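# Stack the N1 well plate onto the N2 plate

## Task

Lift the 96-well plate out of nest N1 and set it on top of the plate already in nest N2 so that it nests completely, with its A1 well sitting above the lower plate's A1 well and the lower plate still lying flat in N2; then open the gripper and move the arm away.

## Robot and tools

Robot: two 6-joint arms, left_arm and right_arm, each ending in a parallel two-finger gripper. Base roots in the scene frame: left_arm at (+0.014, +0.245, 0) m, quat_wxyz (+0.999, 0, 0, -0.034); right_arm at (-0.014, -0.352, 0) m, quat_wxyz (+1.000, 0, 0, +0.028). Scene frame: origin on the table top midway between the arms, +z up, +x pointing out over the table, left_arm on the +y side. The arm names do not refer to image sides. Looking from the arms, N1 is the left nest (toward +y) and N2 the right one. Each plate has one clipped corner, and well A1 is at that corner, so both clipped corners must end up together.

Gripper: fingers point along the gripper's +z axis and close along its y axis. The reported end-effector point lies between the finger pads, roughly 1 cm short of the fingertips.

execute_actions(actions, pictures): actions is a list holding zero or one item.
- Empty list: no command; returns the current state plus camera images.
- Motion: {"rows": [...], "steps": n}. rows holds 1 to 15 rows; steps is 5 to 15 (default 15), each step 1/30 s. Row k is used on step k; if rows run out, the final row is held. Every row is one flat list of 14 numbers covering both arms even if only one moves: left_arm waist, shoulder, elbow, wrist pitch, wrist yaw, wrist roll, opening, then the same seven for right_arm. Joint values are absolute target angles in radians (same convention as the Joint positions line), not offsets. Ranges (rad): waist -2.880 to 2.880, shoulder 0.000 to 3.142, elbow 0.000 to 3.019, wrist pitch -1.693 to 1.571, wrist yaw -1.571 to 1.571, wrist roll -2.094 to 2.094. A target more than 0.019 rad beyond a range end, and farther out than the joint's last reported angle, gets the whole call refused (nothing is sent). True ends may differ by up to 0.019 rad; targets past the true end are clipped there and reported as "joint sent to its limit" (possibly referring to an earlier action); absence of that line proves nothing. Opening is -1 (closed) to +1 (fully open, pad gap 0.094 m).
- Wait: {"steps": n} with no rows, n up to 300; returns once n steps have elapsed since the previous result, time spent replying included.
- pictures: true forces images with a motion or wait result.

Motion limits: per step each joint target is kept within a lead of the measured angle (waist 0.264, shoulder 0.32, elbow 0.276, wrist pitch 0.33, wrist yaw 0.186, wrist roll 0.522 rad), and targets that would put a gripper more than 70 mm from its current spot are scaled back toward the current angles. Distant targets therefore take several actions. Very small commanded moves (a few mm) may not move the hand at all. Arms keep moving toward the last sent row while you think, until everything has nearly stopped or a step is HELD; after that only a new action moves them on. Each action's result is returned 5 steps before it ends; those steps run during your reply, and the next action begins after them.

Gripping: grip_measured reports finger opening on the command scale; Joint positions also give the pad gap in metres. Readings can be off by about 1 mm per gripper, constant within a scene. To hold, keep commanding roughly 0.03 below grip_measured (less for a lighter hold). Pad force tops out around 50 to 62 N.

Result lines: the state line gives each gripper's end_effector_position (m) and end_effector_quat_wxyz in the scene frame, left_arm | right_arm; it can be inaccurate, more so at long reach. Joint positions and Joint velocities give one block per arm (rad, rad/s, then gap in m, m/s). Joint torques follow the same order without the gripper; they carry offsets, scale errors, noise and friction, so treat them loosely. "joint command not followed" means a clearance check altered or blocked some joint targets; the rest of the row was still applied. HELD marks steps where your row was partly or wholly not sent. MOTOR HOT appears from 85 °C; at 100 °C an OVER-TEMPERATURE FAULT drops that arm, so do not hold the plate longer than needed.

Cameras: cam_high (672x504), cam_left_wrist (504x504), cam_right_wrist (504x504). zoom_image(camera, region) gives a finer view of the latest image from one camera; region is [x0, y0, x1, y1] in pixels from the top-left, at most 504 by 504.

read_manual(section) returns only URDF licence and notice text ("licences"); it moves nothing.

finished_scene(scene) ends the current scene, given by its number, and grades it; it cannot be reversed, so call it only after the plate is nested, released and the arm withdrawn. Replying with no tool call also ends the run.

Avoid: dropping the plate from any real height (a few mm on release is fine), disturbing or tilting the lower plate, hard pushes or slams, the arms touching or pressing each other, and anything leaving the table. Loose objects may occasionally be nudged by outside pushes; check before acting. Smooth motions and modest effort are preferred.

Each tool is called after "Call:" in YAML: its name, and indented under it one key for each argument.

## Session

Call:
execute_actions:
  actions: []

Scene clock: 0.00 s of 13200.00 s.
left_arm: end_effector_position=(+0.1964, -0.2795, +0.3466) grip_measured=+1.000 end_effector_quat_wxyz=(+0.164, +0.323, +0.920, -0.152) | right_arm: end_effector_position=(+0.3159, -0.4479, +0.1577) grip_measured=+1.000 end_effector_quat_wxyz=(-0.259, -0.665, +0.699, +0.054)
Joint positions: left_arm=[-1.192  1.523  1.67  -1.272 -0.075 -0.567  0.094] | right_arm=[-0.177  1.552  1.183 -1.635  0.323 -1.569  0.094]
Joint velocities: left_arm=[-0.005 -0.015  0.007 -0.002  0.007  0.007  0.   ] | right_arm=[ 0.005 -0.005 -0.042  0.007  0.022 -0.037  0.   ]
Joint torques (N m, as the arm reports them, + toward a larger angle): no reading

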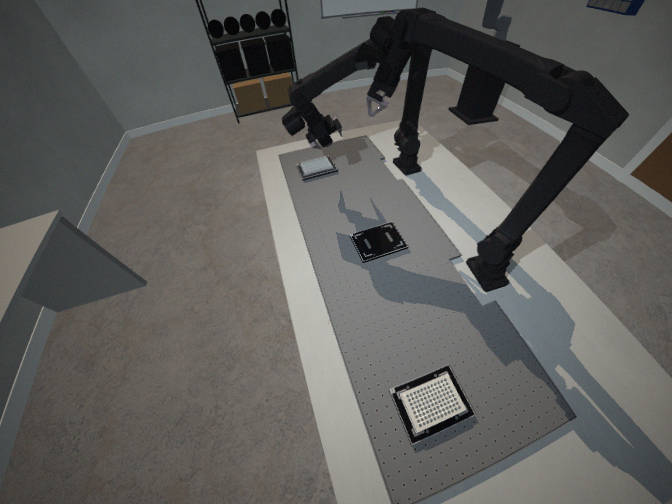

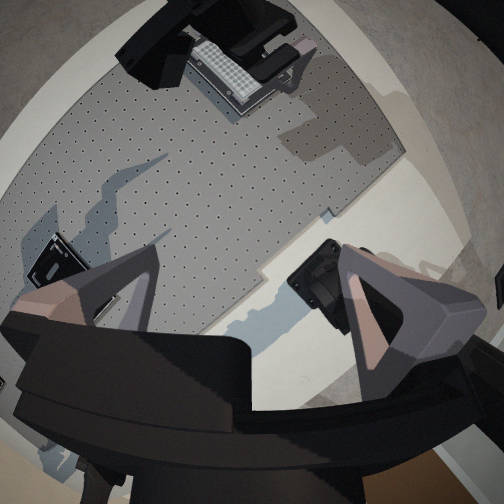

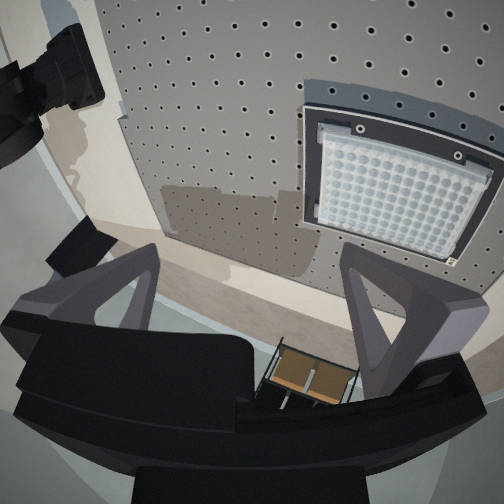

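Call:
zoom_image:
  camera: "cam_high"
  region: [370,350,500,450]

Call:
zoom_image:
  camera: "cam_right_wrist"
  region: [290,80,504,280]

Call:
zoom_image:
  camera: "cam_high"
  region: [270,130,590,450]

Region (370, 350, 500, 450) of cam_high's 672x504 image, scaled by 3.877, with more detail than that image has; it fills the top 388 rows of this view, and the rest is white.

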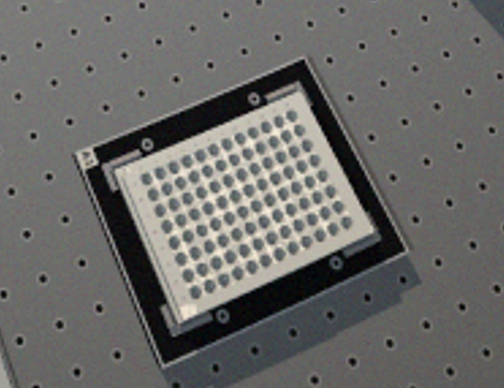

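Region (290, 80, 504, 280) of cam_right_wrist's 504x504 image, scaled by 2.355, with more detail than that image has; it fills the top 471 rows of this view, and the rest is white.

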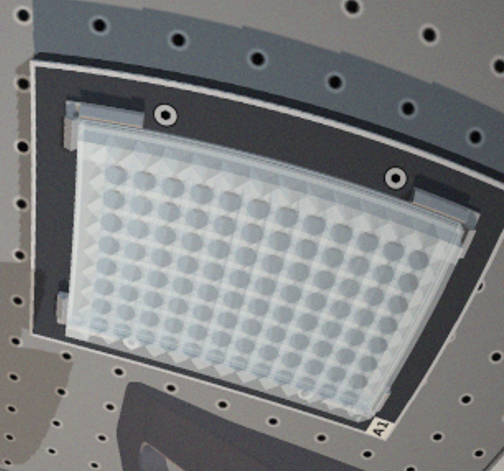

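Region (270, 130, 590, 450) of cam_high's 672x504 image, scaled by 1.575, with more detail than that image has.

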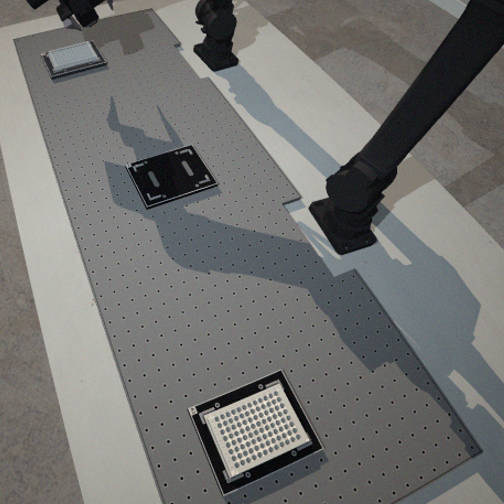

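Call:
execute_actions:
  actions:
    - {"rows":[[-0.3,1.42,1.55,-1.272,0,0,1,-0.386,1.552,1.183,-1.4,0,-0.33,1]]}

Call:
execute_actions:
  actions:
    - {"rows":[[0.784,1.51,1.113,-1.174,0,0.716,1,-0.386,1.369,0.966,-1.168,0,-0.33,1]]}

Call:
execute_actions:
  actions:
    - {"steps":60}
  pictures: true

Scene clock: 0.97 s of 13200.00 s.
left_arm: end_effector_position=(+0.3399, -0.1639, +0.3291) grip_measured=+1.000 end_effector_quat_wxyz=(+0.173, +0.330, +0.922, -0.104) | right_arm: end_effector_position=(+0.3449, -0.4944, +0.1306) grip_measured=+1.000 end_effector_quat_wxyz=(-0.094, -0.129, +0.986, +0.047)
Joint positions: left_arm=[-0.833  1.455  1.562 -1.27  -0.007 -0.211  0.094] | right_arm=[-0.428  1.551  1.177 -1.408  0.007 -0.63   0.094]
Joint velocities: left_arm=[ 1.451 -0.054 -0.051 -0.022  0.022  0.623  0.   ] | right_arm=[ 0.103 -0.005 -0.017 -0.012 -0.066  1.941  0.   ]
Joint torques (N m, as the arm reports them, + toward a larger angle): left_arm=[ -0.35 -11.84   8.3    0.69  -0.03   0.19] | right_arm=[  0.07 -12.79   9.28   0.4   -0.28   0.04]
Steps of this call (steps 1 to 19: nothing new was sent; steps 20 to 29: the first 10 steps of this action). Readings (joint positions):
20: left_arm=[-1.182 1.518 1.661 -1.271 -0.053 -0.524] | right_arm=[-0.193 1.550 1.179 -1.595 0.229 -1.492]
21: left_arm=[-1.167 1.508 1.642 -1.270 -0.034 -0.473] | right_arm=[-0.223 1.549 1.177 -1.528 0.120 -1.393]
23: left_arm=[-1.107 1.486 1.603 -1.270 -0.016 -0.386] | right_arm=[-0.307 1.551 1.177 -1.443 0.018 -1.194]
27: left_arm=[-0.932 1.460 1.567 -1.270 -0.007 -0.257] | right_arm=[-0.423 1.551 1.177 -1.409 0.009 -0.794]
29: the state above

Scene clock: 1.47 s of 13200.00 s.
left_arm: end_effector_position=(+0.4539, +0.1373, +0.1881) grip_measured=+1.000 end_effector_quat_wxyz=(+0.064, +0.230, +0.971, +0.002) | right_arm: end_effector_position=(+0.3180, -0.4663, +0.1104) grip_measured=+1.000 end_effector_quat_wxyz=(-0.019, -0.012, +1.000, +0.006)
Joint positions: left_arm=[-0.175  1.462  1.244 -1.225 -0.006  0.224  0.094] | right_arm=[-0.384  1.372  0.942 -1.181  0.002 -0.352  0.094]
Joint velocities: left_arm=[ 1.177  0.19  -0.906  0.051  0.007  1.253  0.   ] | right_arm=[-0.005 -0.005 -0.007  0.076  0.007  0.066  0.   ]
Joint torques (N m, as the arm reports them, + toward a larger angle): left_arm=[ 0.31 -9.55  8.66  0.93 -0.01  0.17] | right_arm=[-2.45 -9.57 11.02  0.64 -0.12  0.12]
Steps of this call (steps 1 to 5: the last 5 steps of your previous action; steps 6 to 15: the first 10 steps of this action). Readings (joint positions):
6: left_arm=[-0.526 1.452 1.543 -1.261 -0.006 -0.102] | right_arm=[-0.388 1.533 1.144 -1.350 0.002 -0.416]
7: left_arm=[-0.480 1.446 1.519 -1.249 -0.006 -0.068] | right_arm=[-0.385 1.498 1.084 -1.268 0.002 -0.401]
9: left_arm=[-0.399 1.443 1.457 -1.239 -0.006 -0.001] | right_arm=[-0.384 1.427 0.982 -1.210 0.002 -0.379]
13: left_arm=[-0.252 1.451 1.313 -1.228 -0.006 0.138] | right_arm=[-0.384 1.374 0.942 -1.191 0.002 -0.357]
15: the state above

Scene clock: 3.47 s of 13200.00 s.
left_arm: end_effector_position=(+0.3291, +0.5181, +0.1176) grip_measured=+1.000 end_effector_quat_wxyz=(-0.007, -0.007, +1.000, -0.005) | right_arm: end_effector_position=(+0.3188, -0.4666, +0.1104) grip_measured=+1.000 end_effector_quat_wxyz=(-0.017, -0.007, +1.000, +0.005)
Joint positions: left_arm=[ 0.782  1.516  1.116 -1.187 -0.002  0.701  0.094] | right_arm=[-0.384  1.372  0.942 -1.177  0.002 -0.341  0.094]
Joint velocities: left_arm=[-0.005  0.005  0.002  0.007  0.007  0.022  0.   ] | right_arm=[-0.015 -0.005 -0.002 -0.007 -0.007 -0.037  0.   ]
Joint torques (N m, as the arm reports them, + toward a larger angle): left_arm=[ -0.51 -10.43   7.07   0.41   0.06   0.22] | right_arm=[-2.42 -9.81 10.97  0.77 -0.13  0.13]
Kept back: nothing.
Steps of this call (steps 1 to 5: the last 5 steps of your previous action; steps 6 to 45: the robot went on to your last target; steps 46 to 60: nothing new was sent). Readings (joint positions):
1: left_arm=[-0.132 1.468 1.215 -1.223 -0.005 0.270] | right_arm=[-0.384 1.372 0.942 -1.179 0.002 -0.349]
2: left_arm=[-0.086 1.476 1.189 -1.221 -0.005 0.315] | right_arm=[-0.384 1.372 0.942 -1.179 0.002 -0.348]
4: left_arm=[0.016 1.492 1.150 -1.216 -0.004 0.398] | right_arm=[-0.384 1.372 0.942 -1.177 0.002 -0.345]
8: left_arm=[0.247 1.515 1.117 -1.206 -0.004 0.520] | right_arm=[-0.384 1.372 0.942 -1.177 0.002 -0.343]
60: the state above
All arms were judged still, so your last target was given up. Only a new action makes them travel on or press farther. Fingers that are still opening or closing keep moving.

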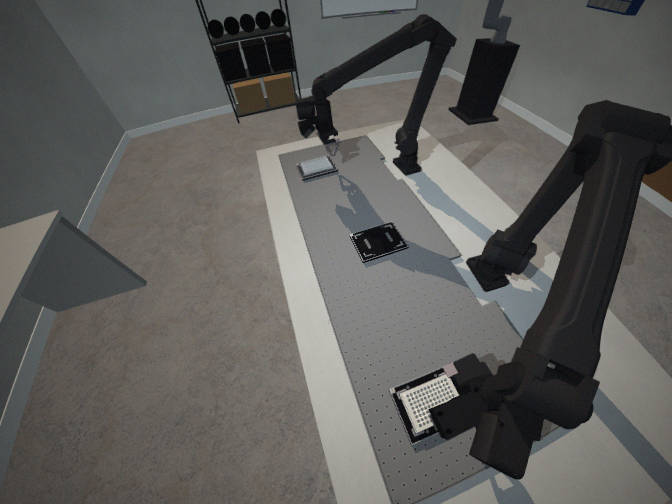

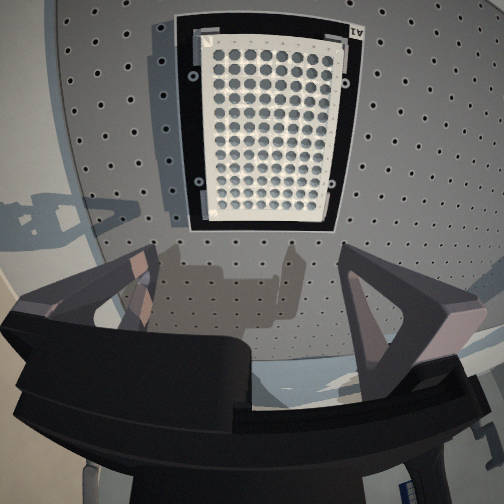

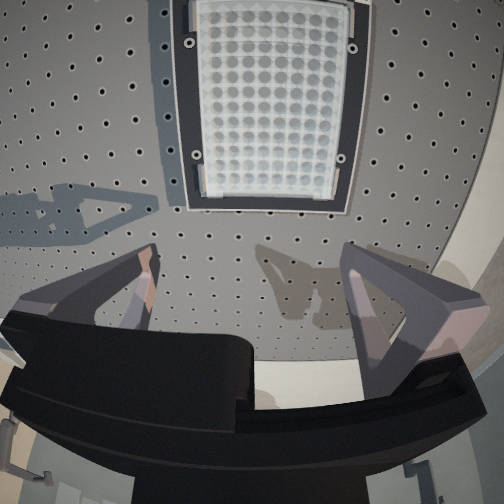

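Call:
zoom_image:
  camera: "cam_left_wrist"
  region: [150,0,400,250]

Call:
zoom_image:
  camera: "cam_right_wrist"
  region: [150,0,400,250]

Region (150, 0, 400, 250) of cam_left_wrist's 504x504 image, scaled by 2.016, with more detail than that image has.

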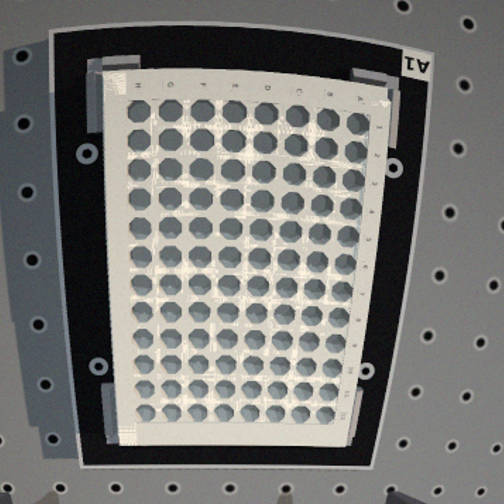

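Region (150, 0, 400, 250) of cam_right_wrist's 504x504 image, scaled by 2.016, with more detail than that image has.

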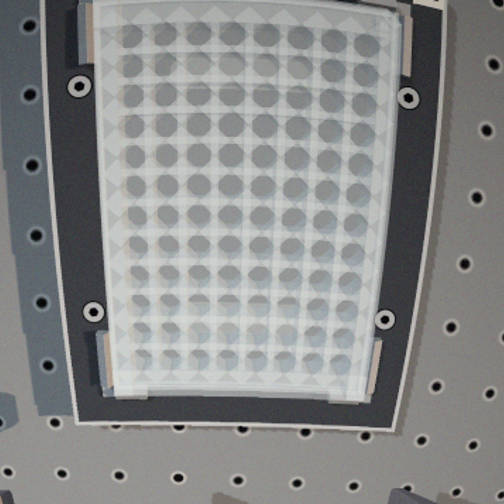

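Call:
execute_actions:
  actions:
    - {"rows":[[0.76,1.54,1.112,-1.14,0,0.69,1,-0.38,1.41,1,-1.14,0,-0.31,1],[0.76,1.54,1.112,-1.14,0,0.69,1,-0.38,1.41,1,-1.14,0,-0.31,1],[0.73,1.57,1.112,-1.1,0,0.65,1,-0.37,1.46,1.03,-1.11,0,-0.31,1],[0.73,1.57,1.112,-1.1,0,0.65,1,-0.37,1.46,1.03,-1.11,0,-0.31,1],[0.71,1.6,1.11,-1.07,0,0.63,1,-0.37,1.5,1.06,-1.09,0,-0.31,1],[0.71,1.6,1.11,-1.07,0,0.63,1,-0.37,1.5,1.06,-1.09,0,-0.31,1],[0.693,1.626,1.108,-1.042,0,0.615,1,-0.368,1.545,1.07,-1.07,0,-0.3,1]]}

Call:
execute_actions:
  actions:
    - {"steps":15}
  pictures: true

Call:
zoom_image:
  camera: "cam_right_wrist"
  region: [120,50,380,310]

Scene clock: 4.30 s of 13200.00 s.
left_arm: end_effector_position=(+0.3719, +0.5061, +0.0804) grip_measured=+1.000 end_effector_quat_wxyz=(+0.005, +0.009, +1.000, +0.005) | right_arm: end_effector_position=(+0.3774, -0.4829, +0.0875) grip_measured=+1.000 end_effector_quat_wxyz=(+0.003, +0.001, +1.000, -0.002)
Joint positions: left_arm=[ 0.698  1.605  1.113 -1.065 -0.002  0.648  0.094] | right_arm=[-0.376  1.528  1.042 -1.078  0.002 -0.318  0.094]
Joint velocities: left_arm=[-0.239  0.386 -0.046  0.115  0.037 -0.168  0.   ] | right_arm=[0.015 0.405 0.046 0.139 0.051 0.037 0.   ]
Joint torques (N m, as the arm reports them, + toward a larger angle): left_arm=[  0.19 -11.27   6.87   0.43   0.05  -0.11] | right_arm=[ -2.28 -12.52  11.07   0.41  -0.08   0.09]
Steps of this call (steps 1 to 15: nothing new was sent; steps 16 to 25: the first 10 steps of this action). Readings (joint positions):
16: left_arm=[0.781 1.516 1.115 -1.182 -0.002 0.701] | right_arm=[-0.384 1.374 0.943 -1.173 0.002 -0.338]
17: left_arm=[0.779 1.517 1.114 -1.174 -0.002 0.701] | right_arm=[-0.384 1.377 0.946 -1.166 0.002 -0.335]
19: left_arm=[0.768 1.524 1.114 -1.145 -0.002 0.689] | right_arm=[-0.383 1.400 0.965 -1.145 0.002 -0.330]
23: left_arm=[0.719 1.574 1.114 -1.081 -0.002 0.658] | right_arm=[-0.378 1.490 1.029 -1.094 0.002 -0.321]
25: the state above

Scene clock: 4.80 s of 13200.00 s.
left_arm: end_effector_position=(+0.3706, +0.4999, +0.0665) grip_measured=+1.000 end_effector_quat_wxyz=(-0.007, +0.005, +1.000, -0.004) | right_arm: end_effector_position=(+0.3773, -0.4825, +0.0790) grip_measured=+1.000 end_effector_quat_wxyz=(-0.006, +0.004, +1.000, +0.001)
Joint positions: left_arm=[ 0.688  1.629  1.102 -1.059 -0.002  0.631  0.094] | right_arm=[-0.375  1.55   1.042 -1.075  0.002 -0.311  0.094]
Joint velocities: left_arm=[-0.015 -0.005 -0.012 -0.002  0.081  0.022  0.   ] | right_arm=[-0.015 -0.005 -0.017 -0.017 -0.007  0.007  0.   ]
Joint torques (N m, as the arm reports them, + toward a larger angle): left_arm=[ -0.27 -11.49   7.28   0.57   0.04  -0.11] | right_arm=[ -1.98 -13.03  11.15   0.7   -0.1    0.11]
Kept back: nothing.
Steps of this call (steps 1 to 5: the last 5 steps of your previous action; steps 6 to 15: the robot went on to your last target). Readings (joint positions):
1: left_arm=[0.692 1.616 1.111 -1.062 -0.002 0.645] | right_arm=[-0.376 1.539 1.042 -1.075 0.002 -0.316]
2: left_arm=[0.689 1.624 1.108 -1.061 -0.002 0.642] | right_arm=[-0.375 1.546 1.042 -1.075 0.002 -0.315]
4: left_arm=[0.688 1.630 1.103 -1.061 -0.002 0.638] | right_arm=[-0.375 1.550 1.042 -1.075 0.002 -0.314]
8: left_arm=[0.688 1.629 1.102 -1.059 -0.002 0.633] | right_arm=[-0.375 1.550 1.042 -1.075 0.002 -0.312]
15: the state above

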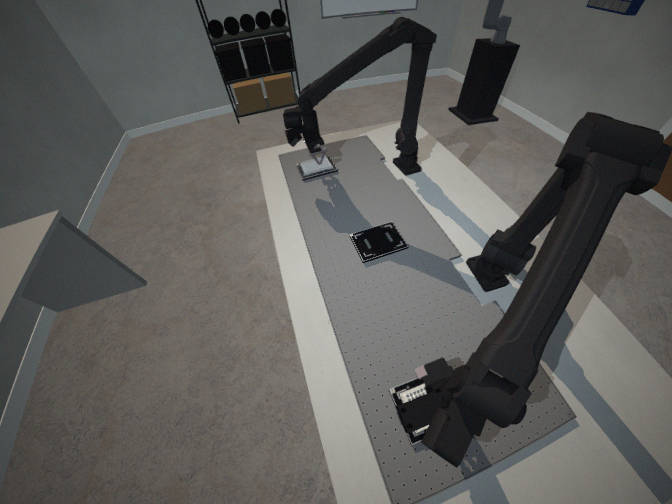

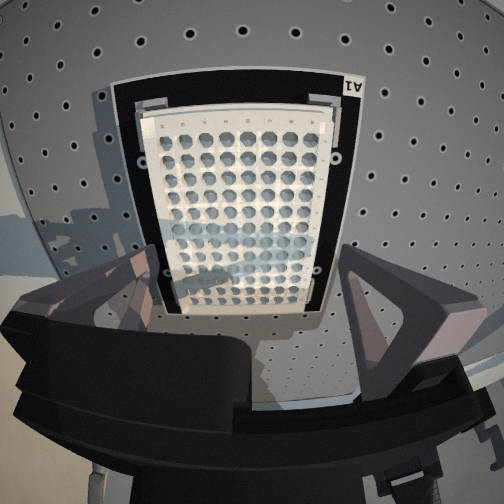

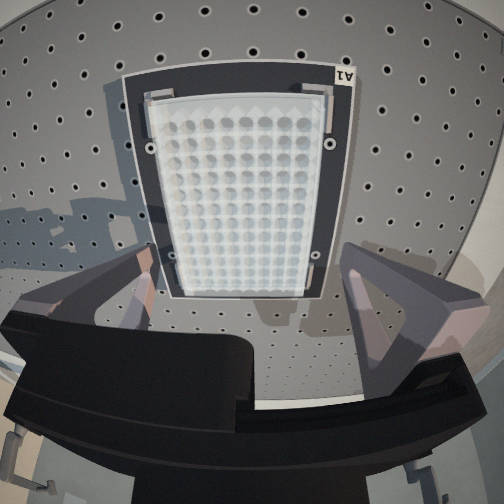

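Region (120, 50, 380, 310) of cam_right_wrist's 504x504 image, scaled by 1.938, with more detail than that image has.

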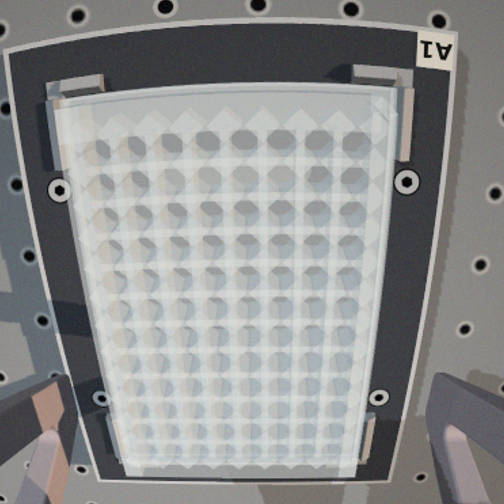

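Call:
execute_actions:
  actions:
    - {"rows":[[0.702,1.635,1.1,-1.01,0,0.615,1,-0.368,1.5,1.07,-1.07,0,-0.3,1],[0.702,1.635,1.1,-1.01,0,0.615,1,-0.368,1.5,1.07,-1.07,0,-0.3,1],[0.702,1.642,1.09,-0.995,0,0.615,1,-0.368,1.5,1.07,-1.07,0,-0.3,1]]}

Call:
execute_actions:
  actions:
    - {"steps":10}
  pictures: true

Call:
zoom_image:
  camera: "cam_right_wrist"
  region: [240,60,360,180]

Scene clock: 5.40 s of 13200.00 s.
left_arm: end_effector_position=(+0.3749, +0.5050, +0.0631) grip_measured=+1.000 end_effector_quat_wxyz=(+0.007, +0.003, +1.000, +0.006) | right_arm: end_effector_position=(+0.3786, -0.4829, +0.0899) grip_measured=+1.000 end_effector_quat_wxyz=(+0.007, +0.004, +1.000, -0.003)
Joint positions: left_arm=[ 0.692  1.629  1.092 -1.015 -0.002  0.63   0.094] | right_arm=[-0.375  1.522  1.042 -1.075  0.002 -0.311  0.094]
Joint velocities: left_arm=[-0.005 -0.024 -0.012 -0.002  0.022 -0.007  0.   ] | right_arm=[ 0.005 -0.015 -0.002  0.002  0.022  0.051  0.   ]
Joint torques (N m, as the arm reports them, + toward a larger angle): left_arm=[  0.18 -10.07   6.71   0.74   0.04  -0.12] | right_arm=[ -1.47 -13.9   11.33   0.69  -0.11   0.1 ]
Steps of this call (steps 1 to 8: the robot went on to your last target; steps 9 to 18: the first 10 steps of this action). Readings (joint positions):
9: left_arm=[0.688 1.629 1.101 -1.054 -0.002 0.631] | right_arm=[-0.375 1.549 1.042 -1.075 0.002 -0.311]
10: left_arm=[0.689 1.629 1.101 -1.045 -0.002 0.631] | right_arm=[-0.375 1.546 1.042 -1.075 0.002 -0.311]
12: left_arm=[0.690 1.629 1.097 -1.026 -0.002 0.630] | right_arm=[-0.375 1.538 1.042 -1.075 0.002 -0.311]
16: left_arm=[0.692 1.629 1.092 -1.015 -0.002 0.630] | right_arm=[-0.375 1.524 1.042 -1.075 0.002 -0.311]
18: the state above

Scene clock: 5.73 s of 13200.00 s.
left_arm: end_effector_position=(+0.3749, +0.5050, +0.0631) grip_measured=+1.000 end_effector_quat_wxyz=(+0.007, +0.003, +1.000, +0.006) | right_arm: end_effector_position=(+0.3786, -0.4829, +0.0899) grip_measured=+1.000 end_effector_quat_wxyz=(+0.007, +0.004, +1.000, -0.003)
Joint positions: left_arm=[ 0.692  1.629  1.092 -1.015 -0.002  0.63   0.094] | right_arm=[-0.375  1.522  1.042 -1.075  0.002 -0.311  0.094]
Joint velocities: left_arm=[ 0.005 -0.015 -0.007 -0.002 -0.007 -0.022  0.   ] | right_arm=[-0.005 -0.015 -0.002 -0.017 -0.066  0.007  0.   ]
Joint torques (N m, as the arm reports them, + toward a larger angle): left_arm=[  0.1  -10.28   6.72   0.73   0.03  -0.11] | right_arm=[ -2.05 -14.18  11.34   0.7   -0.13   0.08]
Kept back: nothing.
Steps of this call (steps 1 to 5: the last 5 steps of your previous action; steps 6 to 10: the robot went on to your last target). Readings (joint positions):
1: left_arm=[0.692 1.629 1.092 -1.015 -0.002 0.630] | right_arm=[-0.375 1.522 1.042 -1.075 0.002 -0.311]
2: left_arm=[0.692 1.629 1.092 -1.015 -0.002 0.630] | right_arm=[-0.375 1.522 1.042 -1.075 0.002 -0.311]
4: left_arm=[0.692 1.629 1.092 -1.015 -0.002 0.630] | right_arm=[-0.375 1.522 1.042 -1.075 0.002 -0.311]
8: left_arm=[0.692 1.629 1.092 -1.015 -0.002 0.630] | right_arm=[-0.375 1.522 1.042 -1.075 0.002 -0.311]
10: the state above

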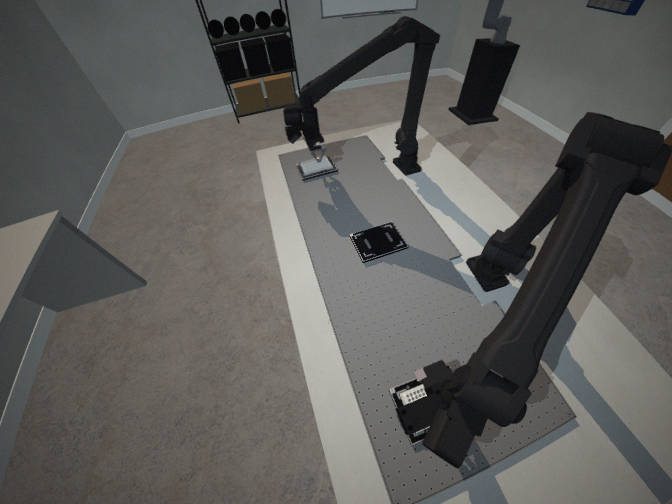

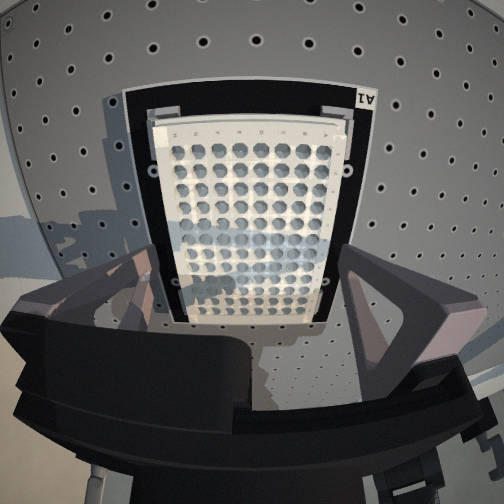

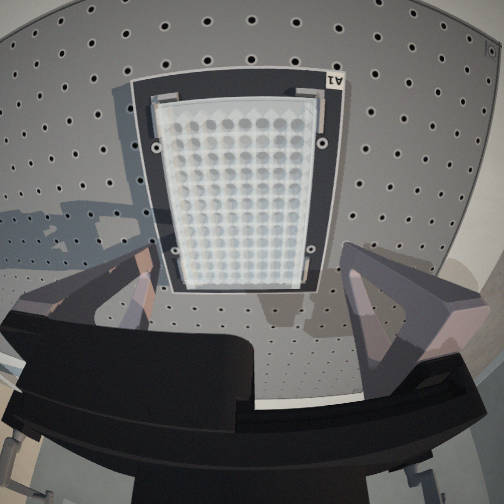

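Region (240, 60, 360, 180) of cam_right_wrist's 504x504 image, scaled by 4.200, with more detail than that image has.

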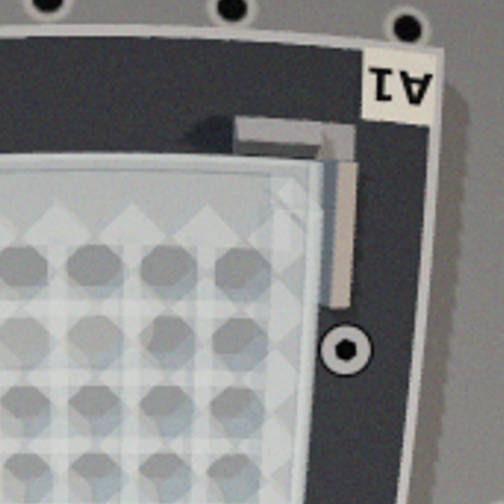

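Call:
execute_actions:
  actions:
    - {"rows":[[0.71,1.66,1.074,-0.98,0,0.63,1,-0.368,1.5,1.07,-1.07,0,-0.3,1]]}
  pictures: true

Scene clock: 6.37 s of 13200.00 s.
left_arm: end_effector_position=(+0.3680, +0.5050, +0.0509) grip_measured=+1.000 end_effector_quat_wxyz=(-0.001, -0.002, +1.000, +0.001) | right_arm: end_effector_position=(+0.3786, -0.4829, +0.0899) grip_measured=+1.000 end_effector_quat_wxyz=(+0.007, +0.004, +1.000, -0.003)
Joint positions: left_arm=[ 0.701  1.645  1.074 -1.    -0.002  0.63   0.094] | right_arm=[-0.375  1.522  1.042 -1.075  0.002 -0.311  0.094]
Joint velocities: left_arm=[-0.005  0.015 -0.007 -0.002 -0.139  0.007  0.   ] | right_arm=[-0.005 -0.005 -0.007 -0.002 -0.095 -0.022  0.   ]
Joint torques (N m, as the arm reports them, + toward a larger angle): left_arm=[ -0.05 -10.26   6.69   0.73   0.03   0.04] | right_arm=[ -1.99 -14.23  11.18   0.83  -0.13   0.1 ]
Steps of this call (steps 1 to 9: the robot went on to your last target; steps 10 to 19: the first 10 steps of this action). Readings (joint positions):
10: left_arm=[0.693 1.630 1.089 -1.011 -0.002 0.630] | right_arm=[-0.375 1.522 1.042 -1.075 0.002 -0.311]
11: left_arm=[0.694 1.630 1.086 -1.005 -0.002 0.630] | right_arm=[-0.375 1.522 1.042 -1.075 0.002 -0.311]
13: left_arm=[0.697 1.634 1.080 -1.001 -0.002 0.630] | right_arm=[-0.375 1.522 1.042 -1.075 0.002 -0.311]
17: left_arm=[0.701 1.643 1.074 -1.000 -0.002 0.630] | right_arm=[-0.375 1.522 1.042 -1.075 0.002 -0.311]
19: the state above

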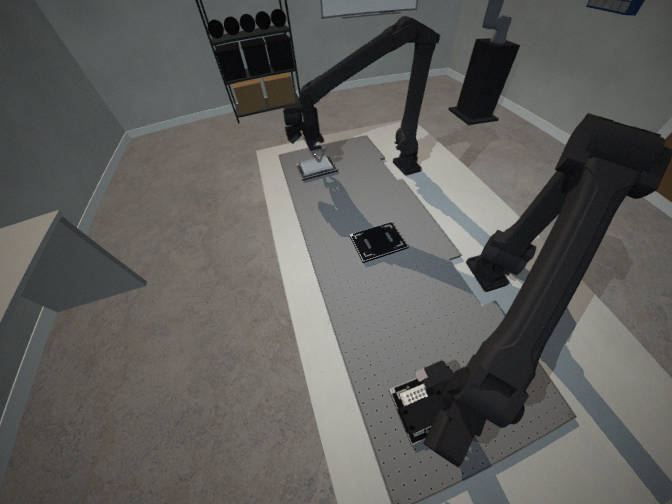

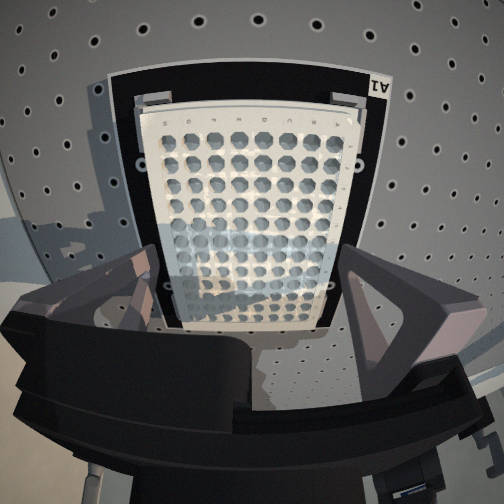

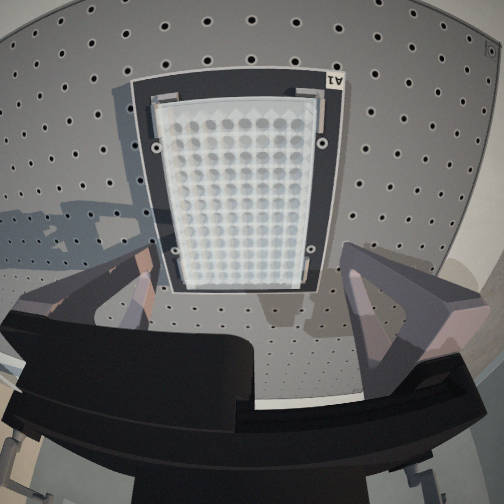

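Call:
execute_actions:
  actions:
    - {"rows":[[0.71,1.672,1.066,-0.962,0,0.63,1,-0.368,1.5,1.07,-1.07,0,-0.3,1]]}

Call:
execute_actions:
  actions:
    - {"rows":[[0.71,1.672,1.066,-0.962,0,0.63,0.85,-0.368,1.5,1.07,-1.07,0,-0.3,1],[0.71,1.672,1.066,-0.962,0,0.63,0.8,-0.368,1.5,1.07,-1.07,0,-0.3,1],[0.71,1.672,1.066,-0.962,0,0.63,0.76,-0.368,1.5,1.07,-1.07,0,-0.3,1],[0.71,1.672,1.066,-0.962,0,0.63,0.72,-0.368,1.5,1.07,-1.07,0,-0.3,1]]}
  pictures: true

Scene clock: 6.93 s of 13200.00 s.
left_arm: end_effector_position=(+0.3688, +0.5055, +0.0448) grip_measured=+1.000 end_effector_quat_wxyz=(+0.000, -0.002, +1.000, +0.002) | right_arm: end_effector_position=(+0.3786, -0.4829, +0.0899) grip_measured=+1.000 end_effector_quat_wxyz=(+0.007, +0.004, +1.000, -0.003)
Joint positions: left_arm=[ 0.701  1.654  1.067 -0.981 -0.002  0.63   0.094] | right_arm=[-0.375  1.522  1.042 -1.075  0.002 -0.311  0.094]
Joint velocities: left_arm=[ 0.005 -0.005 -0.002 -0.002 -0.022 -0.037  0.   ] | right_arm=[ 0.005 -0.005 -0.007 -0.002 -0.007 -0.051  0.   ]
Joint torques (N m, as the arm reports them, + toward a larger angle): left_arm=[ 0.01 -9.9   6.52  0.69  0.03  0.05] | right_arm=[ -1.75 -14.41  11.26   0.69  -0.11   0.11]
Steps of this call (steps 1 to 5: the last 5 steps of your previous action; steps 6 to 7: the robot went on to your last target; steps 8 to 17: the first 10 steps of this action). Readings (joint positions):
8: left_arm=[0.701 1.645 1.073 -0.997 -0.002 0.630] | right_arm=[-0.375 1.522 1.042 -1.075 0.002 -0.311]
9: left_arm=[0.701 1.646 1.071 -0.990 -0.002 0.630] | right_arm=[-0.375 1.522 1.042 -1.075 0.002 -0.311]
11: left_arm=[0.701 1.649 1.070 -0.984 -0.002 0.630] | right_arm=[-0.375 1.522 1.042 -1.075 0.002 -0.311]
15: left_arm=[0.701 1.653 1.068 -0.981 -0.002 0.630] | right_arm=[-0.375 1.522 1.042 -1.075 0.002 -0.311]
17: the state above

Scene clock: 7.43 s of 13200.00 s.
left_arm: end_effector_position=(+0.3687, +0.5047, +0.0444) grip_measured=+0.762 end_effector_quat_wxyz=(+0.001, -0.002, +1.000, -0.000) | right_arm: end_effector_position=(+0.3786, -0.4829, +0.0899) grip_measured=+1.000 end_effector_quat_wxyz=(+0.007, +0.004, +1.000, -0.003)
Joint positions: left_arm=[ 0.701  1.654  1.066 -0.981  0.002  0.63   0.083] | right_arm=[-0.375  1.522  1.042 -1.075  0.002 -0.311  0.094]
Joint velocities: left_arm=[-0.015 -0.005 -0.012 -0.007 -0.007  0.051 -0.001] | right_arm=[-0.005 -0.005  0.007  0.007 -0.022 -0.022  0.   ]
Joint torques (N m, as the arm reports them, + toward a larger angle): left_arm=[ 0.14 -9.92  6.58  0.68 -0.13  0.05] | right_arm=[ -2.11 -14.23  11.25   0.75  -0.11   0.11]
Steps of this call (steps 1 to 5: the last 5 steps of your previous action; steps 6 to 15: the first 10 steps of this action). Readings (joint positions):
6: left_arm=[0.701 1.654 1.067 -0.981 -0.002 0.630] | right_arm=[-0.375 1.522 1.042 -1.075 0.002 -0.311]
7: left_arm=[0.701 1.654 1.067 -0.981 0.001 0.630] | right_arm=[-0.375 1.522 1.042 -1.075 0.002 -0.311]
9: left_arm=[0.701 1.654 1.066 -0.981 0.002 0.630] | right_arm=[-0.375 1.522 1.042 -1.075 0.002 -0.311]
13: left_arm=[0.701 1.654 1.066 -0.981 0.002 0.630] | right_arm=[-0.375 1.522 1.042 -1.075 0.002 -0.311]
15: the state above

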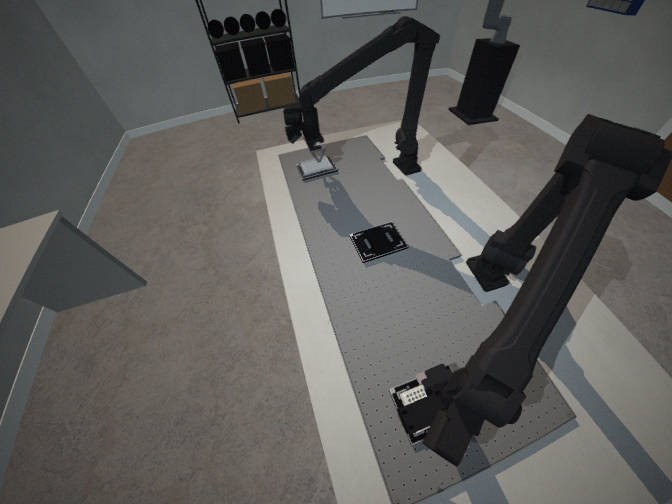

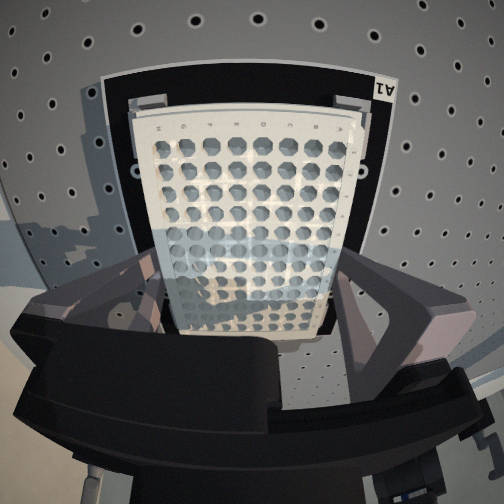

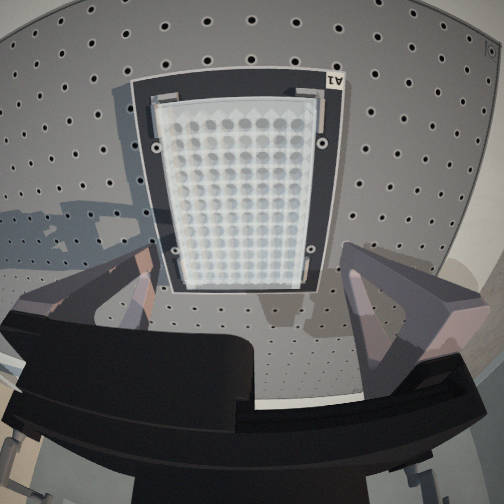

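Call:
execute_actions:
  actions:
    - {"rows":[[0.705,1.64,1.08,-0.985,0,0.63,0.72,-0.4,1.5,1.07,-1.07,0,-0.3,1],[0.705,1.63,1.086,-0.995,0,0.63,0.72,-0.43,1.5,1.07,-1.07,0,-0.3,1],[0.705,1.622,1.092,-1.005,0,0.63,0.72,-0.46,1.5,1.07,-1.07,0,-0.3,1],[0.705,1.615,1.098,-1.018,0,0.63,0.72,-0.49,1.5,1.07,-1.07,0,-0.3,1],[0.705,1.608,1.104,-1.031,0,0.63,0.72,-0.52,1.5,1.07,-1.07,0,-0.3,1],[0.705,1.6,1.11,-1.044,0,0.63,0.72,-0.55,1.5,1.07,-1.07,0,-0.3,1],[0.705,1.593,1.116,-1.057,0,0.63,0.72,-0.58,1.5,1.07,-1.07,0,-0.3,1],[0.705,1.586,1.122,-1.07,0,0.63,0.72,-0.61,1.5,1.07,-1.07,0,-0.3,1],[0.705,1.579,1.13,-1.085,0,0.63,0.72,-0.64,1.5,1.07,-1.07,0,-0.3,1],[0.705,1.57,1.145,-1.11,0,0.63,0.72,-0.64,1.5,1.07,-1.07,0,-0.3,1]]}

Call:
execute_actions:
  actions:
    - {"steps":8}
  pictures: true

Scene clock: 8.03 s of 13200.00 s.
left_arm: end_effector_position=(+0.3621, +0.4998, +0.0718) grip_measured=+0.762 end_effector_quat_wxyz=(-0.002, -0.002, +1.000, -0.003) | right_arm: end_effector_position=(+0.3387, -0.5687, +0.0899) grip_measured=+1.000 end_effector_quat_wxyz=(+0.007, +0.119, +0.993, -0.003)
Joint positions: left_arm=[ 0.701  1.601  1.082 -1.059  0.002  0.63   0.083] | right_arm=[-0.605  1.522  1.042 -1.075 -0.001 -0.311  0.094]
Joint velocities: left_arm=[ 0.005 -0.23   0.227 -0.525  0.007  0.007 -0.   ] | right_arm=[-1.05  -0.005 -0.012  0.017  0.037 -0.022  0.   ]
Joint torques (N m, as the arm reports them, + toward a larger angle): left_arm=[ -0.26 -11.89  10.39  -0.57  -0.13   0.05] | right_arm=[ -0.19 -14.62  11.31   0.72  -0.07   0.07]
Steps of this call (steps 1 to 5: the last 5 steps of your previous action; steps 6 to 8: the robot went on to your last target; steps 9 to 18: the first 10 steps of this action). Readings (joint positions):
9: left_arm=[0.701 1.654 1.066 -0.981 0.002 0.630] | right_arm=[-0.376 1.522 1.042 -1.075 0.002 -0.311]
10: left_arm=[0.701 1.652 1.066 -0.981 0.002 0.630] | right_arm=[-0.381 1.522 1.042 -1.075 0.001 -0.311]
12: left_arm=[0.701 1.647 1.066 -0.987 0.002 0.630] | right_arm=[-0.406 1.522 1.042 -1.075 -0.001 -0.311]
16: left_arm=[0.701 1.618 1.070 -1.030 0.002 0.630] | right_arm=[-0.530 1.522 1.042 -1.075 -0.001 -0.311]
18: the state above

Scene clock: 8.30 s of 13200.00 s.
left_arm: end_effector_position=(+0.3695, +0.5053, +0.0996) grip_measured=+0.762 end_effector_quat_wxyz=(+0.015, -0.002, +1.000, +0.010) | right_arm: end_effector_position=(+0.3265, -0.5873, +0.0899) grip_measured=+1.000 end_effector_quat_wxyz=(+0.007, +0.146, +0.989, -0.004)
Joint positions: left_arm=[ 0.701  1.563  1.118 -1.09   0.002  0.63   0.083] | right_arm=[-0.658  1.522  1.042 -1.075  0.002 -0.309  0.094]
Joint velocities: left_arm=[-0.005  0.005  0.002 -0.012  0.037  0.037  0.001] | right_arm=[ 0.21  -0.005 -0.007  0.012 -0.051 -0.007  0.   ]
Joint torques (N m, as the arm reports them, + toward a larger angle): left_arm=[ -0.36 -10.27   9.18  -0.66  -0.12   0.05] | right_arm=[ -1.75 -13.87  11.22   0.61  -0.16   0.09]
Kept back: nothing.
Steps of this call (steps 1 to 5: the last 5 steps of your previous action; steps 6 to 8: the robot went on to your last target). Readings (joint positions):
1: left_arm=[0.701 1.593 1.090 -1.074 0.002 0.630] | right_arm=[-0.636 1.522 1.042 -1.075 0.001 -0.310]
2: left_arm=[0.701 1.585 1.099 -1.082 0.002 0.630] | right_arm=[-0.659 1.522 1.042 -1.075 0.002 -0.310]
4: left_arm=[0.701 1.572 1.111 -1.088 0.002 0.630] | right_arm=[-0.678 1.522 1.042 -1.075 0.002 -0.309]
8: the state above

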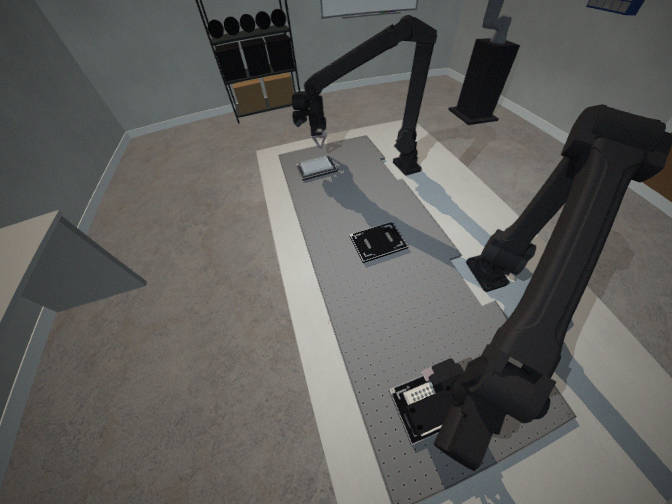

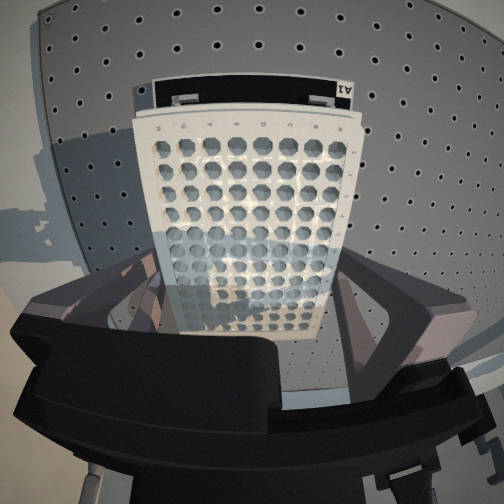

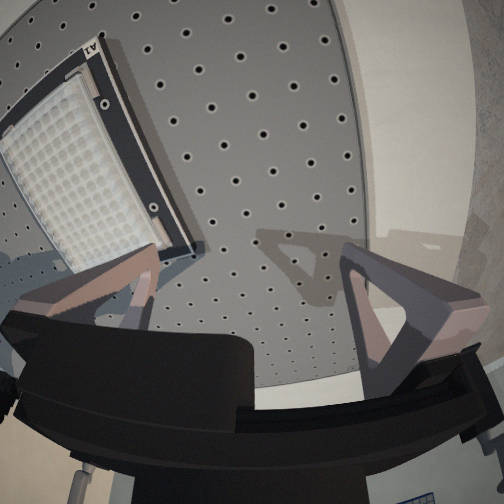

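Call:
execute_actions:
  actions:
    - {"rows":[[-0.954,1.74,1.38,-1.175,0,-1.037,0.72,-0.64,1.5,1.07,-1.07,0,-0.3,1]]}

Call:
execute_actions:
  actions:
    - {"steps":55}

Call:
execute_actions:
  actions:
    - {"rows":[[-0.954,1.77,1.34,-1.13,0,-1.037,0.72,-0.64,1.5,1.07,-1.07,0,-0.3,1],[-0.954,1.78,1.33,-1.11,0,-1.037,0.72,-0.64,1.5,1.07,-1.07,0,-0.3,1],[-0.954,1.79,1.32,-1.09,0,-1.037,0.72,-0.64,1.5,1.07,-1.07,0,-0.3,1],[-0.954,1.8,1.31,-1.07,0,-1.037,0.72,-0.64,1.5,1.07,-1.07,0,-0.3,1],[-0.954,1.81,1.3,-1.04,0,-1.037,0.72,-0.64,1.5,1.07,-1.07,0,-0.3,1]]}

Call:
execute_actions:
  actions:
    - {"steps":8}
  pictures: true

Scene clock: 8.90 s of 13200.00 s.
left_arm: end_effector_position=(+0.4935, +0.3958, +0.1029) grip_measured=+0.762 end_effector_quat_wxyz=(+0.022, -0.077, +0.997, +0.007) | right_arm: end_effector_position=(+0.3307, -0.5812, +0.0899) grip_measured=+1.000 end_effector_quat_wxyz=(+0.007, +0.137, +0.991, -0.004)
Joint positions: left_arm=[ 0.372  1.702  1.303 -1.125 -0.004  0.149  0.083] | right_arm=[-0.64   1.522  1.042 -1.075  0.002 -0.309  0.094]
Joint velocities: left_arm=[-1.333  0.181  0.149  0.012  0.007 -1.37  -0.   ] | right_arm=[-0.005 -0.005 -0.012 -0.002  0.037  0.007  0.   ]
Joint torques (N m, as the arm reports them, + toward a larger angle): left_arm=[ -1.77 -12.24   9.28  -0.91  -0.01  -0.07] | right_arm=[ -2.32 -14.25  11.29   0.74  -0.11   0.11]
Steps of this call (steps 1 to 8: the robot went on to your last target; steps 9 to 18: the first 10 steps of this action). Readings (joint positions):
9: left_arm=[0.693 1.570 1.127 -1.101 -0.002 0.591] | right_arm=[-0.640 1.522 1.042 -1.075 0.002 -0.309]
10: left_arm=[0.677 1.584 1.149 -1.114 -0.004 0.544] | right_arm=[-0.640 1.522 1.042 -1.075 0.002 -0.309]
12: left_arm=[0.619 1.624 1.205 -1.124 -0.004 0.449] | right_arm=[-0.640 1.522 1.042 -1.075 0.002 -0.309]
16: left_arm=[0.461 1.686 1.286 -1.125 -0.004 0.250] | right_arm=[-0.640 1.522 1.042 -1.075 0.002 -0.309]
18: the state above

Scene clock: 10.73 s of 13200.00 s.
left_arm: end_effector_position=(+0.2829, -0.1892, +0.1068) grip_measured=+0.762 end_effector_quat_wxyz=(+0.008, -0.003, +1.000, -0.015) | right_arm: end_effector_position=(+0.3307, -0.5812, +0.0899) grip_measured=+1.000 end_effector_quat_wxyz=(+0.007, +0.137, +0.991, -0.004)
Joint positions: left_arm=[-0.948  1.726  1.346 -1.156  0.002 -1.021  0.083] | right_arm=[-0.64   1.522  1.042 -1.075  0.002 -0.309  0.094]
Joint velocities: left_arm=[-0.005  0.015 -0.012 -0.017  0.007 -0.051 -0.001] | right_arm=[-0.005 -0.005  0.012  0.002 -0.007  0.007  0.   ]
Joint torques (N m, as the arm reports them, + toward a larger angle): left_arm=[ -1.03 -12.34   9.81  -0.72  -0.29  -0.11] | right_arm=[ -2.01 -14.52  11.23   0.68  -0.12   0.08]
Kept back: nothing.
Steps of this call (steps 1 to 5: the last 5 steps of your previous action; steps 6 to 55: the robot went on to your last target). Readings (joint positions):
1: left_arm=[0.325 1.708 1.308 -1.125 -0.004 0.099] | right_arm=[-0.640 1.522 1.042 -1.075 0.002 -0.309]
2: left_arm=[0.278 1.711 1.310 -1.125 -0.004 0.049] | right_arm=[-0.640 1.522 1.042 -1.075 0.002 -0.309]
4: left_arm=[0.181 1.716 1.313 -1.126 -0.004 -0.050] | right_arm=[-0.640 1.522 1.042 -1.075 0.002 -0.309]
8: left_arm=[-0.015 1.718 1.314 -1.129 -0.004 -0.249] | right_arm=[-0.640 1.522 1.042 -1.075 0.002 -0.309]
55: the state above

Scene clock: 11.07 s of 13200.00 s.
left_arm: end_effector_position=(+0.2826, -0.1887, +0.0531) grip_measured=+0.762 end_effector_quat_wxyz=(+0.000, -0.003, +1.000, -0.002) | right_arm: end_effector_position=(+0.3307, -0.5812, +0.0899) grip_measured=+1.000 end_effector_quat_wxyz=(+0.007, +0.137, +0.991, -0.004)
Joint positions: left_arm=[-0.948  1.802  1.297 -1.062  0.002 -1.022  0.083] | right_arm=[-0.64   1.522  1.042 -1.075  0.002 -0.309  0.094]
Joint velocities: left_arm=[ 0.005  0.23  -0.11   0.017  0.037  0.022 -0.   ] | right_arm=[-0.005 -0.005 -0.012  0.007  0.022  0.007  0.   ]
Joint torques (N m, as the arm reports them, + toward a larger angle): left_arm=[ -1.2  -14.2    7.56   0.65  -0.3   -0.12] | right_arm=[ -2.26 -13.97  11.17   0.7   -0.12   0.08]
Steps of this call (steps 1 to 10: the first 10 steps of this action). Readings (joint positions):
1: left_arm=[-0.948 1.727 1.346 -1.156 0.002 -1.022] | right_arm=[-0.640 1.522 1.042 -1.075 0.002 -0.309]
2: left_arm=[-0.948 1.730 1.345 -1.149 0.002 -1.022] | right_arm=[-0.640 1.522 1.042 -1.075 0.002 -0.309]
4: left_arm=[-0.948 1.740 1.334 -1.120 0.002 -1.022] | right_arm=[-0.640 1.522 1.042 -1.075 0.002 -0.309]
8: left_arm=[-0.948 1.782 1.306 -1.066 0.002 -1.022] | right_arm=[-0.640 1.522 1.042 -1.075 0.002 -0.309]
10: the state above

Scene clock: 11.33 s of 13200.00 s.
left_arm: end_effector_position=(+0.2811, -0.1862, +0.0455) grip_measured=+0.762 end_effector_quat_wxyz=(-0.004, -0.003, +1.000, +0.004) | right_arm: end_effector_position=(+0.3307, -0.5812, +0.0899) grip_measured=+1.000 end_effector_quat_wxyz=(+0.007, +0.137, +0.991, -0.004)
Joint positions: left_arm=[-0.948  1.813  1.291 -1.059  0.002 -1.022  0.083] | right_arm=[-0.64   1.522  1.042 -1.075  0.002 -0.309  0.094]
Joint velocities: left_arm=[-0.005 -0.005 -0.002 -0.007 -0.037  0.081 -0.001] | right_arm=[ 0.005 -0.005  0.007 -0.012  0.022  0.022  0.   ]
Joint torques (N m, as the arm reports them, + toward a larger angle): left_arm=[ -1.1  -14.06   7.47   0.54  -0.3   -0.12] | right_arm=[ -2.08 -14.36  11.14   0.78  -0.13   0.06]
Kept back: nothing.
Steps of this call (steps 1 to 5: the last 5 steps of your previous action; steps 6 to 8: the robot went on to your last target). Readings (joint positions):
1: left_arm=[-0.948 1.808 1.294 -1.061 0.002 -1.022] | right_arm=[-0.640 1.522 1.042 -1.075 0.002 -0.309]
2: left_arm=[-0.948 1.813 1.292 -1.061 0.002 -1.022] | right_arm=[-0.640 1.522 1.042 -1.075 0.002 -0.309]
4: left_arm=[-0.948 1.814 1.291 -1.061 0.002 -1.022] | right_arm=[-0.640 1.522 1.042 -1.075 0.002 -0.309]
8: the state above

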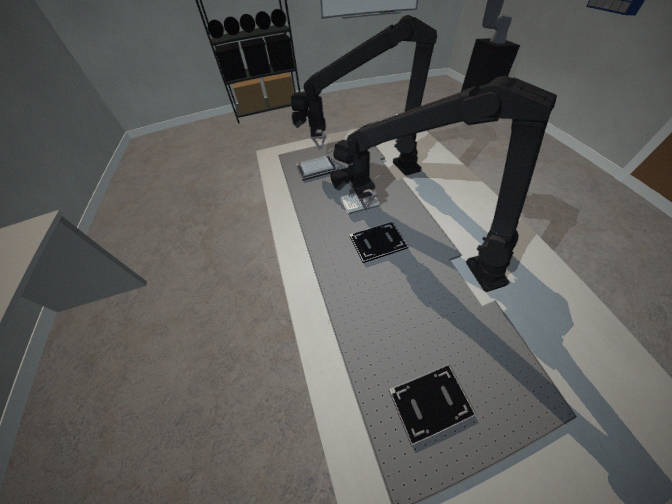

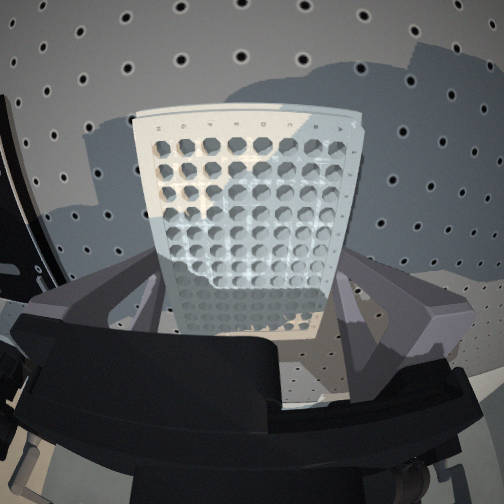

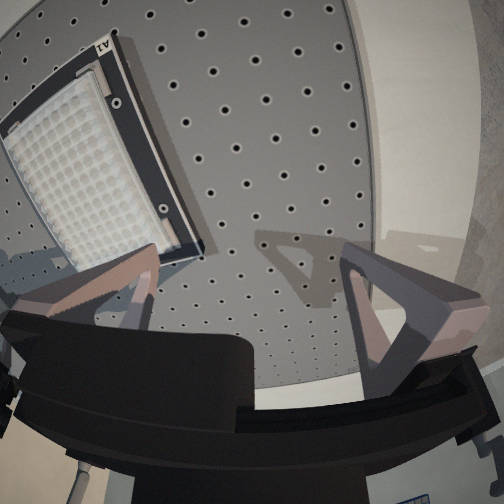

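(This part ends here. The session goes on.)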